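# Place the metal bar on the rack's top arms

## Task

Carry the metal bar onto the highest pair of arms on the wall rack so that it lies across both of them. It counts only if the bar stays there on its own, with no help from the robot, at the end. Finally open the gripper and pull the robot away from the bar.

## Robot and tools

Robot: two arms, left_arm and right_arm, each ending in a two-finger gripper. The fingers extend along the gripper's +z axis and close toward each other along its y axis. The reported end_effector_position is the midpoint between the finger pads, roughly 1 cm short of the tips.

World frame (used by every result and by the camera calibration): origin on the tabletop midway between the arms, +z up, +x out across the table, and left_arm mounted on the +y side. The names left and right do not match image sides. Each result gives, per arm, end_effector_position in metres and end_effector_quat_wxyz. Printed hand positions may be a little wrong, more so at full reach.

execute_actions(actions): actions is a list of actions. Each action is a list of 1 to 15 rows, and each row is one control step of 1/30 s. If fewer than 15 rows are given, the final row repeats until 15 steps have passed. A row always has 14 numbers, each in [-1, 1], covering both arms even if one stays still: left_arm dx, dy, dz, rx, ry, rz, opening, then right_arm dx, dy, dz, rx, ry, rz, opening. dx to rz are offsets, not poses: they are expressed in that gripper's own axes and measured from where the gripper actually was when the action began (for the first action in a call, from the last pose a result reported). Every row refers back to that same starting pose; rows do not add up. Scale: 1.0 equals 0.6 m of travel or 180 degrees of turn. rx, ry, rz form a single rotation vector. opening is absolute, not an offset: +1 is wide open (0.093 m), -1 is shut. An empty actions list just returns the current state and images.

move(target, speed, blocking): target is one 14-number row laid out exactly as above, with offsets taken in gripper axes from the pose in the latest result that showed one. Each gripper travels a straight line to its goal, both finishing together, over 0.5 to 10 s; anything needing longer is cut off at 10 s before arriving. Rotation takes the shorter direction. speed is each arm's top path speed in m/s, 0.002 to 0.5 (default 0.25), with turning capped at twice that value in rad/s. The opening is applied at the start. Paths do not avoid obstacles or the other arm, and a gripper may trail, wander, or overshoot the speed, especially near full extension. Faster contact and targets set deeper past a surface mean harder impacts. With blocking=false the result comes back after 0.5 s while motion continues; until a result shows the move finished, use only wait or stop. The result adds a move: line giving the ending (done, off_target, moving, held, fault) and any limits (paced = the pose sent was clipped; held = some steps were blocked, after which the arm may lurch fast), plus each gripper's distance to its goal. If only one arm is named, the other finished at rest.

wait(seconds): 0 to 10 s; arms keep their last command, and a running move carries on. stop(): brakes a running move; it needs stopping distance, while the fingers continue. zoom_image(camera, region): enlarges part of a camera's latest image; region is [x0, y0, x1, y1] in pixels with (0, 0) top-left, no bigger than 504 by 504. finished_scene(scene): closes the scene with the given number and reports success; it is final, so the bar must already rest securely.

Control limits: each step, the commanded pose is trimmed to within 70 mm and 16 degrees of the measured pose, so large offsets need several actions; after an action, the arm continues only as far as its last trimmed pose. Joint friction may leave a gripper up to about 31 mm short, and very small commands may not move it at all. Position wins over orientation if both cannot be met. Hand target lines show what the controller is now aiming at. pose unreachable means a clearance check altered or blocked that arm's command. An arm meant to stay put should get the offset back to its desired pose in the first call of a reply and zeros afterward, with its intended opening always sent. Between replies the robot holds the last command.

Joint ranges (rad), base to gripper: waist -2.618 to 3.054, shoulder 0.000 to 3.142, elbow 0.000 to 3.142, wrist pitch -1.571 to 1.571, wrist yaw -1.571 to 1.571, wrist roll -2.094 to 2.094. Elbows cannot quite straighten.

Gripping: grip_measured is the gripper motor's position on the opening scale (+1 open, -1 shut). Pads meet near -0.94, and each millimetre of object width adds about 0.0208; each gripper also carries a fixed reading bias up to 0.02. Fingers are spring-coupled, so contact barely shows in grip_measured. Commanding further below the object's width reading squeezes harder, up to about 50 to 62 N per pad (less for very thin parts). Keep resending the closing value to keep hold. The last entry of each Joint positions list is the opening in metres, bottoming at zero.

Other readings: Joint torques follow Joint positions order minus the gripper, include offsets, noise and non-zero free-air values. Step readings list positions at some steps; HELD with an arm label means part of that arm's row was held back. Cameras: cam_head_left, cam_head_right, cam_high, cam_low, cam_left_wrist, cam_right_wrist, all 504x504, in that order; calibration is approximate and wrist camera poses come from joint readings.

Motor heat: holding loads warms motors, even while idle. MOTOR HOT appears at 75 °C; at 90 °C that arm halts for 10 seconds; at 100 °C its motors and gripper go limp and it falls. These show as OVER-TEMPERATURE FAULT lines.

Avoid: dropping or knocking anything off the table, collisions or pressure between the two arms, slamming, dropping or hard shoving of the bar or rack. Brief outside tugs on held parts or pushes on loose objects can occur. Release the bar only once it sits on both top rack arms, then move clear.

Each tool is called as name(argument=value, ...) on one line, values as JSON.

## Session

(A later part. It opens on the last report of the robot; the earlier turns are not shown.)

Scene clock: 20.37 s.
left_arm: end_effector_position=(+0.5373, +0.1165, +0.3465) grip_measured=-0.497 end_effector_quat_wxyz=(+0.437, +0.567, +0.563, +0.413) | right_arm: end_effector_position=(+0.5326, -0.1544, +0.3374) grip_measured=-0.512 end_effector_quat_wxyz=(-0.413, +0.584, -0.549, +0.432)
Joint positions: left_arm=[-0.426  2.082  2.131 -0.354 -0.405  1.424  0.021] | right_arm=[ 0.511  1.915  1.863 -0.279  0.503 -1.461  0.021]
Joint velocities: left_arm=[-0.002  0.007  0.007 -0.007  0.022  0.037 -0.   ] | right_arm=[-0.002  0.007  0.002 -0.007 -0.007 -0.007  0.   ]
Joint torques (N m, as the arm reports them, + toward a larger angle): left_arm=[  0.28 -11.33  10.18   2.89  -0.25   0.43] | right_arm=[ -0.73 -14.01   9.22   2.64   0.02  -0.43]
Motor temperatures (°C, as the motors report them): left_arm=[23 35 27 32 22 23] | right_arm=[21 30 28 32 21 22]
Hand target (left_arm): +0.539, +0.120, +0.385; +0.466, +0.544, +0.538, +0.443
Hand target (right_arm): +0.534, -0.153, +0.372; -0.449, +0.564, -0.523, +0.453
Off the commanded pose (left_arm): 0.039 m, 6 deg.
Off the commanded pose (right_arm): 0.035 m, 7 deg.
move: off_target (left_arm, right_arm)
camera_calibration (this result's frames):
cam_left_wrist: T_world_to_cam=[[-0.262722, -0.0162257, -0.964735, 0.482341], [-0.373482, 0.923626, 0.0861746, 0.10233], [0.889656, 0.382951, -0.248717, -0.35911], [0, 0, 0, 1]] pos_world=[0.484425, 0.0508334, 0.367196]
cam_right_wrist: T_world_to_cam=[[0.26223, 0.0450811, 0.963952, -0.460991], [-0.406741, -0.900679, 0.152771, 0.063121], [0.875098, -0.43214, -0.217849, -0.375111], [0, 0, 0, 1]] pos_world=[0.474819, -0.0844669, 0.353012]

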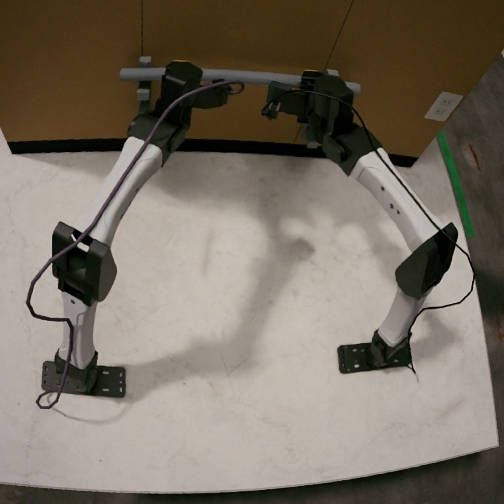

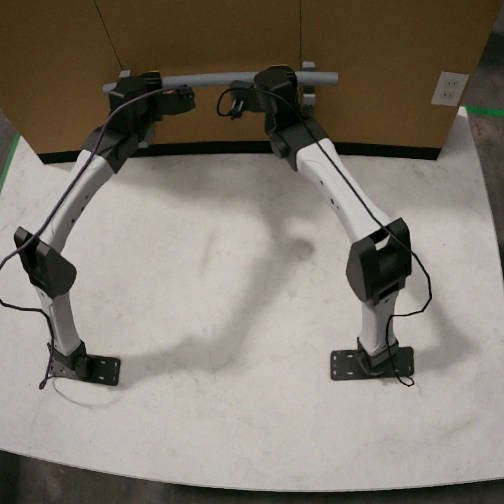

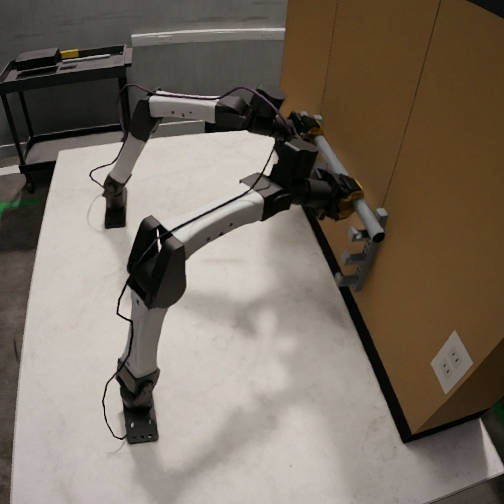

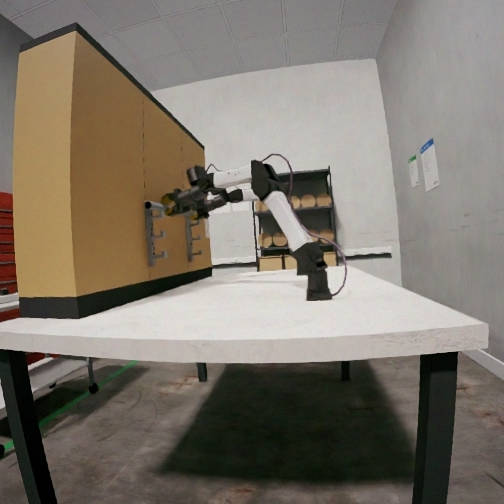

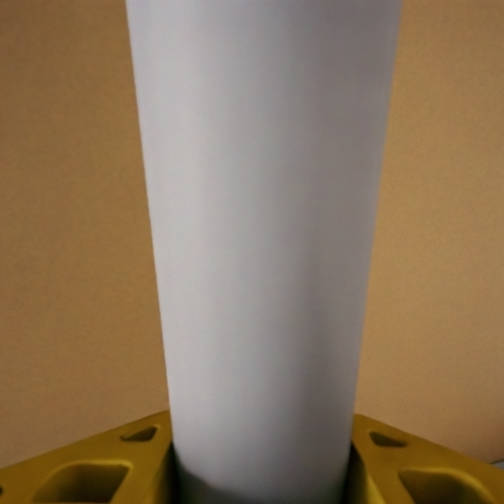

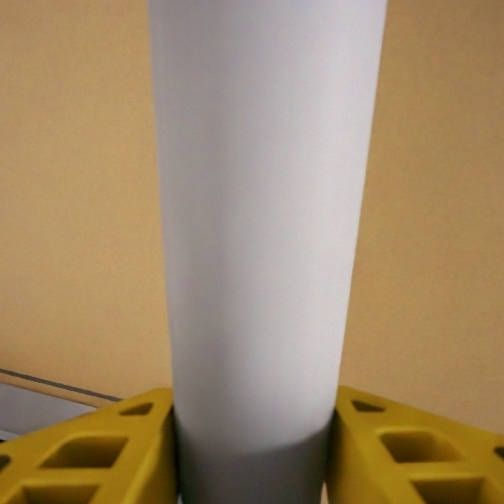

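execute_actions(actions=[[[0,0.022,-0.006,-0.025,0,0,-0.62,0,-0.018,-0.006,0.025,0,0,-0.62]],[[0,0.012,-0.002,-0.02,0,0,-0.62,0,-0.01,-0.002,0.02,0,0,-0.62]],[[0,0.008,0,-0.015,0,0,-0.62,0,-0.005,0,0.015,0,0,-0.62]],[[0,0,0,0,0,0,-0.62,0,0,0,0,0,0,-0.62]]])

Scene clock: 23.73 s.
left_arm: end_effector_position=(+0.5400, +0.1162, +0.3214) grip_measured=-0.497 end_effector_quat_wxyz=(+0.436, +0.565, +0.559, +0.422) | right_arm: end_effector_position=(+0.5365, -0.1549, +0.3076) grip_measured=-0.512 end_effector_quat_wxyz=(-0.419, +0.571, -0.554, +0.437)
Joint positions: left_arm=[-0.428  2.062  1.985 -0.215 -0.417  1.438  0.021] | right_arm=[ 0.511  1.91   1.722 -0.124  0.52  -1.448  0.021]
Joint velocities: left_arm=[-0.002 -0.002 -0.002  0.037 -0.007 -0.081 -0.001] | right_arm=[ 0.007  0.022 -0.012  0.022 -0.037 -0.022  0.001]
Joint torques (N m, as the arm reports them, + toward a larger angle): left_arm=[  0.09 -10.75   7.24   2.21  -0.18  -0.17] | right_arm=[ -0.21 -12.87   7.99   1.92   0.11   0.  ]
Motor temperatures (°C, as the motors report them): left_arm=[23 36 28 33 22 23] | right_arm=[21 31 28 33 21 22]
Hand target (left_arm): +0.540, +0.116, +0.322; +0.436, +0.565, +0.559, +0.422
Hand target (right_arm): +0.537, -0.155, +0.308; -0.419, +0.571, -0.554, +0.437
Off the commanded pose (left_arm): 0.000 m, 0 deg.
Off the commanded pose (right_arm): 0.000 m, 0 deg.
Step readings (end_effector_position; steps 1 to 15: 1st action; 16 to 30: 2nd action; 31 to 45: 3rd action; 46 to 60: 4th action):
0: left_arm (+0.5373, +0.1165, +0.3465) | right_arm (+0.5326, -0.1544, +0.3374)
1: left_arm (+0.5377, +0.1164, +0.3450) | right_arm (+0.5329, -0.1546, +0.3358)
2: left_arm (+0.5378, +0.1164, +0.3433) | right_arm (+0.5329, -0.1549, +0.3338)
4: left_arm (+0.5383, +0.1162, +0.3355) | right_arm (+0.5330, -0.1551, +0.3261)
8: left_arm (+0.5383, +0.1160, +0.3245) | right_arm (+0.5321, -0.1556, +0.3140)
15: left_arm (+0.5385, +0.1159, +0.3251) | right_arm (+0.5325, -0.1554, +0.3150)
16: left_arm (+0.5387, +0.1158, +0.3229) | right_arm (+0.5327, -0.1554, +0.3132)
17: left_arm (+0.5388, +0.1159, +0.3225) | right_arm (+0.5328, -0.1555, +0.3110)
19: left_arm (+0.5392, +0.1159, +0.3218) | right_arm (+0.5337, -0.1555, +0.3083)
23: left_arm (+0.5394, +0.1160, +0.3220) | right_arm (+0.5343, -0.1554, +0.3082)
30: left_arm (+0.5395, +0.1161, +0.3221) | right_arm (+0.5345, -0.1554, +0.3084)
31: left_arm (+0.5395, +0.1161, +0.3215) | right_arm (+0.5347, -0.1553, +0.3073)
32: left_arm (+0.5397, +0.1161, +0.3215) | right_arm (+0.5352, -0.1553, +0.3073)
34: left_arm (+0.5399, +0.1164, +0.3217) | right_arm (+0.5359, -0.1551, +0.3075)
38: left_arm (+0.5401, +0.1163, +0.3216) | right_arm (+0.5364, -0.1550, +0.3076)
45: left_arm (+0.5401, +0.1162, +0.3216) | right_arm (+0.5365, -0.1549, +0.3076)
46: left_arm (+0.5400, +0.1162, +0.3214) | right_arm (+0.5365, -0.1549, +0.3076)
47: left_arm (+0.5400, +0.1162, +0.3214) | right_arm (+0.5365, -0.1549, +0.3076)
49: left_arm (+0.5400, +0.1162, +0.3214) | right_arm (+0.5365, -0.1549, +0.3076)
53: left_arm (+0.5400, +0.1162, +0.3214) | right_arm (+0.5365, -0.1549, +0.3076)
60: end_effector_position above
camera_calibration (this result's frames):
cam_left_wrist: T_world_to_cam=[[-0.249215, -0.0068801, -0.968424, 0.451632], [-0.380114, 0.920424, 0.0912796, 0.10817], [0.890733, 0.39086, -0.231998, -0.374556], [0, 0, 0, 1]] pos_world=[0.487299, 0.0499439, 0.340601]
cam_right_wrist: T_world_to_cam=[[0.245446, 0.0232549, 0.969131, -0.42922], [-0.426569, -0.895134, 0.129514, 0.0874494], [0.870514, -0.44519, -0.209787, -0.387254], [0, 0, 0, 1]] pos_world=[0.479764, -0.0841413, 0.323404]

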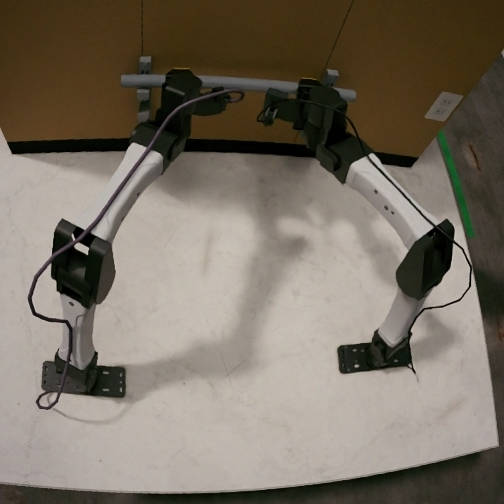

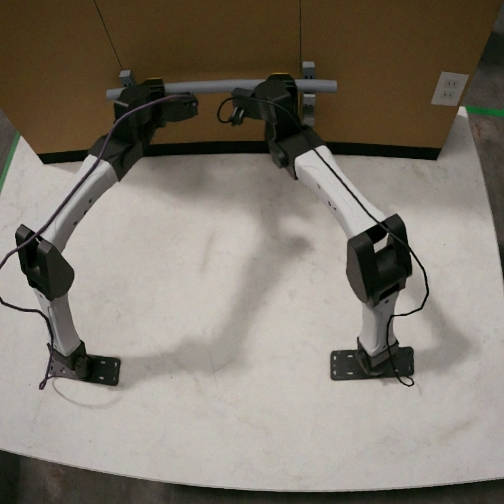

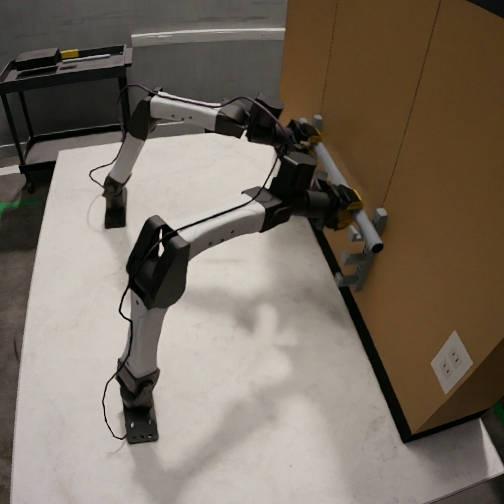

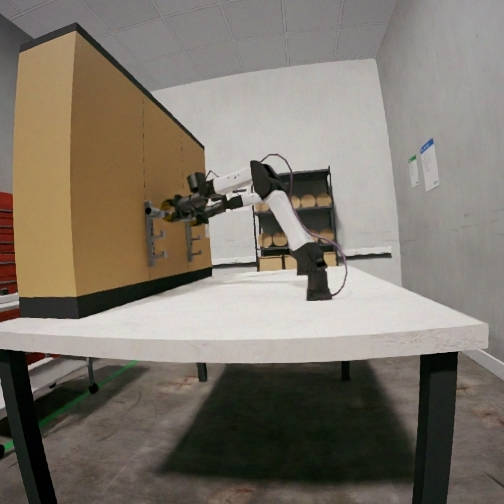

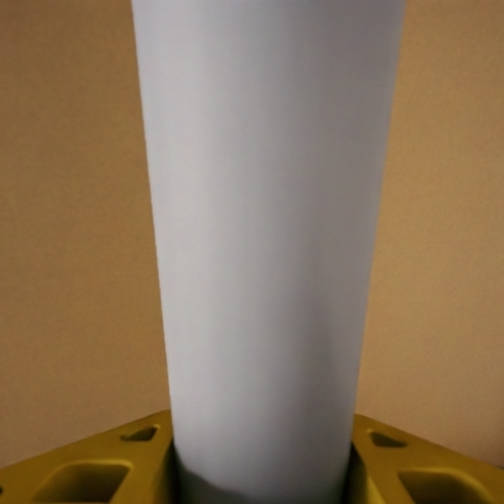

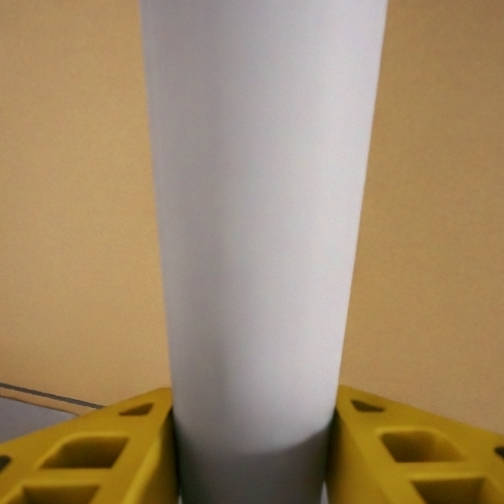

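move(target=[0,0,0,0,0,0,0.7,0,0,0,0,0,0,0.7])

move(target=[0.03,0,-0.25,0,0,0,0.7,0.03,0,-0.25,0,0,0,0.7])

Scene clock: 25.43 s.
left_arm: end_effector_position=(+0.5398, +0.1163, +0.3207) grip_measured=+0.698 end_effector_quat_wxyz=(+0.435, +0.566, +0.559, +0.421) | right_arm: end_effector_position=(+0.5365, -0.1551, +0.3076) grip_measured=+0.698 end_effector_quat_wxyz=(-0.419, +0.571, -0.555, +0.437)
Joint positions: left_arm=[-0.428  2.062  1.985 -0.219 -0.417  1.438  0.079] | right_arm=[ 0.511  1.91   1.722 -0.124  0.52  -1.447  0.079]
Joint velocities: left_arm=[-0.007 -0.007 -0.012  0.066 -0.007  0.051 -0.001] | right_arm=[ 0.017  0.002  0.007 -0.022 -0.125 -0.007 -0.001]
Joint torques (N m, as the arm reports them, + toward a larger angle): left_arm=[  0.   -10.74   7.06   2.22  -0.19  -0.12] | right_arm=[ -0.3  -12.7    8.11   1.94   0.13   0.  ]
Motor temperatures (°C, as the motors report them): left_arm=[23 36 28 33 22 23] | right_arm=[21 31 28 33 21 22]
Hand target (left_arm): +0.540, +0.116, +0.321; +0.436, +0.565, +0.559, +0.422
Hand target (right_arm): +0.537, -0.155, +0.308; -0.419, +0.571, -0.554, +0.437
Off the commanded pose (left_arm): 0.001 m, 0 deg.
Off the commanded pose (right_arm): 0.000 m, 0 deg.
move: done
camera_calibration (this result's frames):
cam_left_wrist: T_world_to_cam=[[-0.252199, -0.00541784, -0.96766, 0.452053], [-0.379829, 0.920285, 0.0938414, 0.10711], [0.890014, 0.391212, -0.234153, -0.373549], [0, 0, 0, 1]] pos_world=[0.487155, 0.0500148, 0.339915]
cam_right_wrist: T_world_to_cam=[[0.245665, 0.0226986, 0.969089, -0.429345], [-0.427375, -0.894781, 0.129298, 0.0878778], [0.870057, -0.445928, -0.210115, -0.387082], [0, 0, 0, 1]] pos_world=[0.479815, -0.084234, 0.323379]

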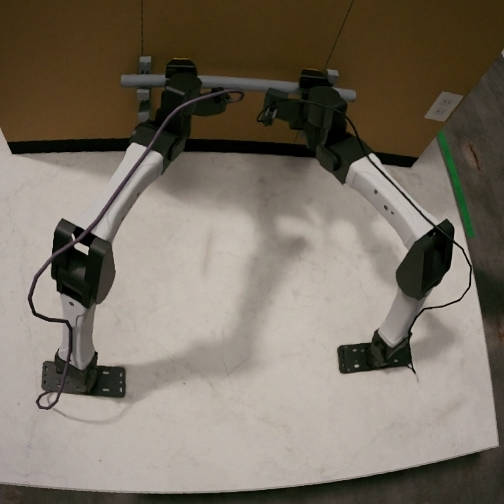

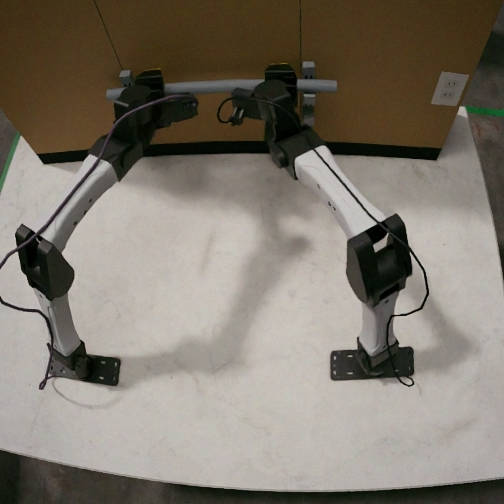

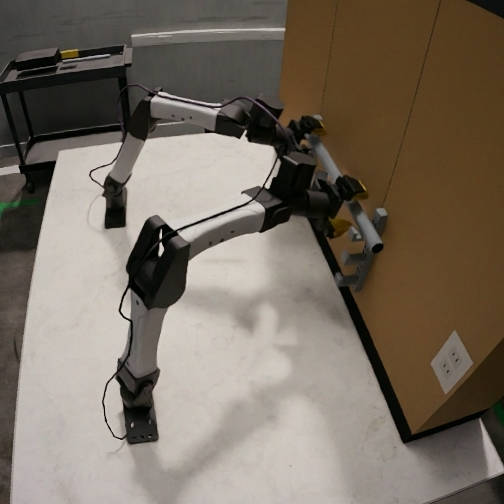

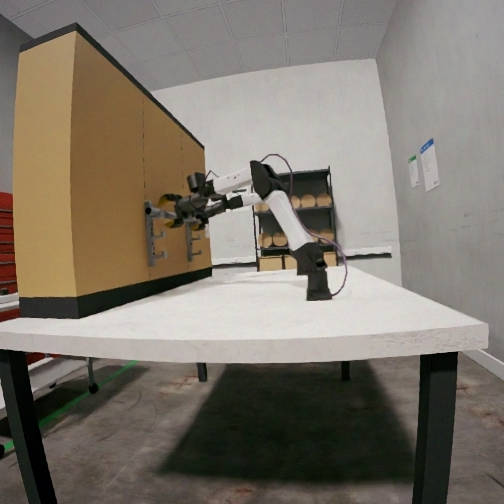

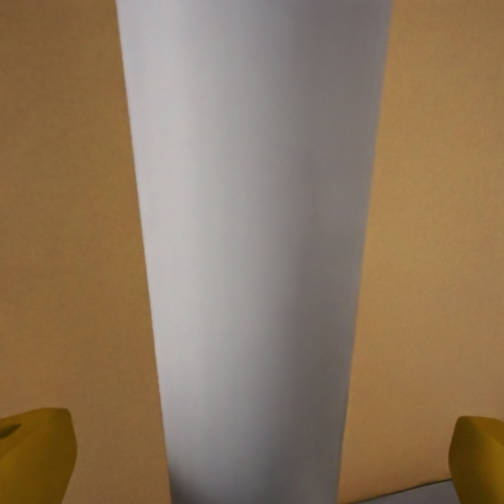

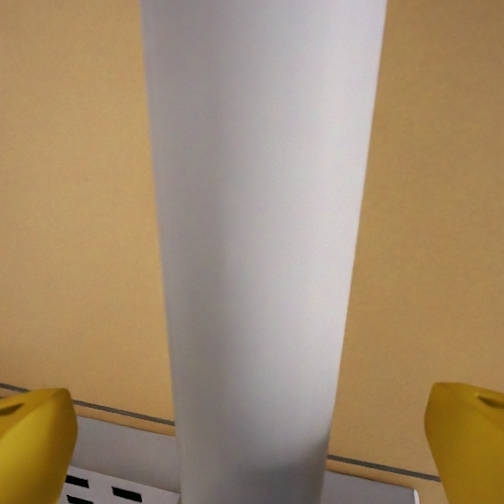

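Scene clock: 26.70 s.
left_arm: end_effector_position=(+0.3990, +0.1367, +0.3630) grip_measured=+0.698 end_effector_quat_wxyz=(+0.436, +0.567, +0.556, +0.424) | right_arm: end_effector_position=(+0.3966, -0.1741, +0.3562) grip_measured=+0.698 end_effector_quat_wxyz=(-0.429, +0.563, -0.552, +0.441)
Joint positions: left_arm=[-0.56   1.549  1.517 -0.278 -0.543  1.402  0.079] | right_arm=[ 0.694  1.442  1.382 -0.263  0.698 -1.383  0.079]
Joint velocities: left_arm=[ 0.017 -0.002 -0.007 -0.007  0.022  0.022 -0.   ] | right_arm=[ 0.012 -0.002  0.002  0.037 -0.051  0.007 -0.   ]
Joint torques (N m, as the arm reports them, + toward a larger angle): left_arm=[-0.47 -7.5   6.    2.14 -0.32 -0.23] | right_arm=[ 0.58 -7.98  6.07  1.72  0.17  0.03]
Motor temperatures (°C, as the motors report them): left_arm=[23 37 28 33 22 23] | right_arm=[21 31 28 33 21 22]
Hand target (left_arm): +0.395, +0.136, +0.360; +0.435, +0.566, +0.559, +0.422
Hand target (right_arm): +0.392, -0.174, +0.347; -0.419, +0.571, -0.552, +0.440
Off the commanded pose (left_arm): 0.004 m, 0 deg.
Off the commanded pose (right_arm): 0.009 m, 2 deg.
move: done
camera_calibration (this result's frames):
cam_left_wrist: T_world_to_cam=[[-0.246687, -0.000744611, -0.969095, 0.455304], [-0.378387, 0.920696, 0.0956126, 0.029627], [0.892171, 0.390279, -0.227406, -0.249466], [0, 0, 0, 1]] pos_world=[0.346095, 0.0704232, 0.38167]
cam_right_wrist: T_world_to_cam=[[0.220937, 0.0111923, 0.975224, -0.436084], [-0.431915, -0.895409, 0.108127, 0.0140274], [0.874435, -0.445103, -0.192995, -0.271349], [0, 0, 0, 1]] pos_world=[0.339683, -0.103337, 0.371394]

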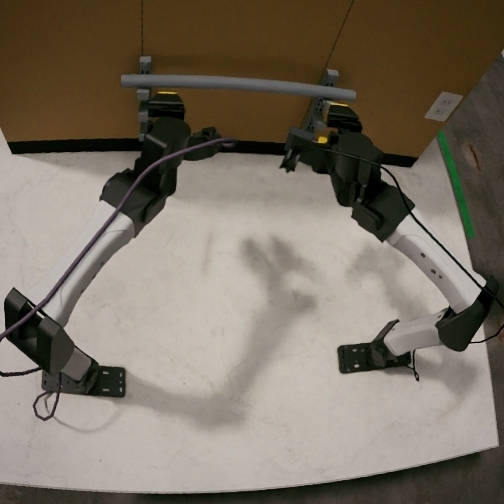

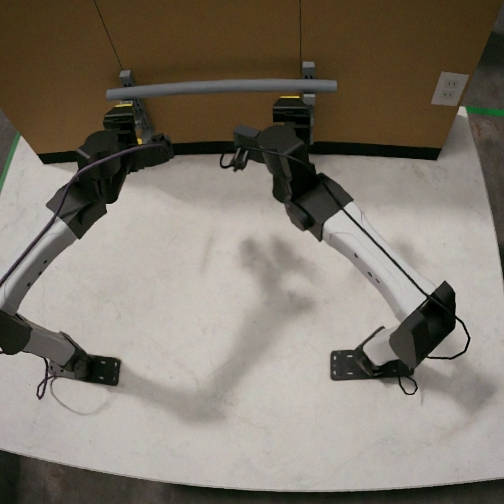

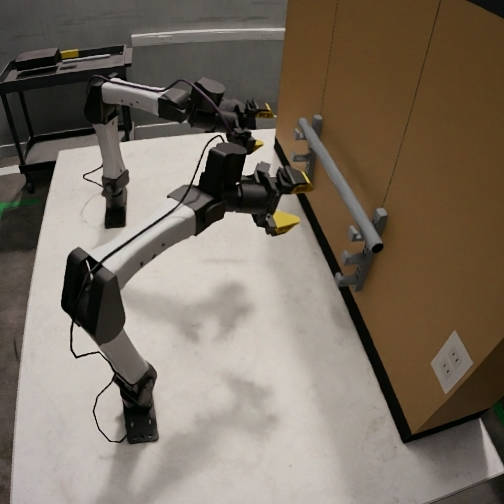

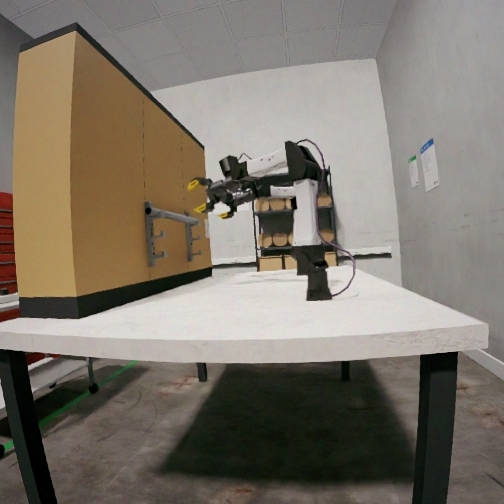

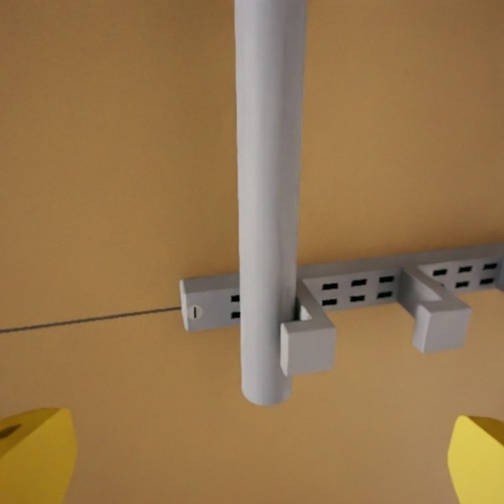

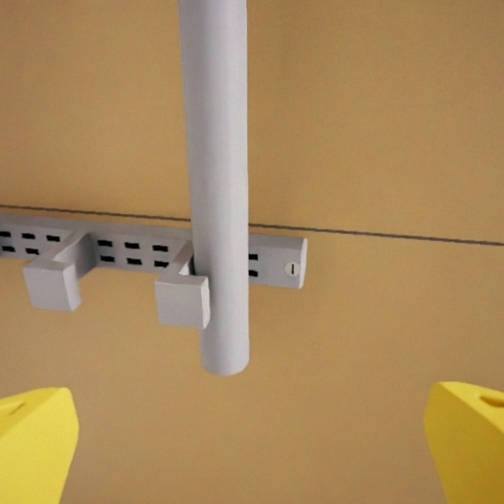

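finished_scene(scene=2)

The scene is finished: the task was done.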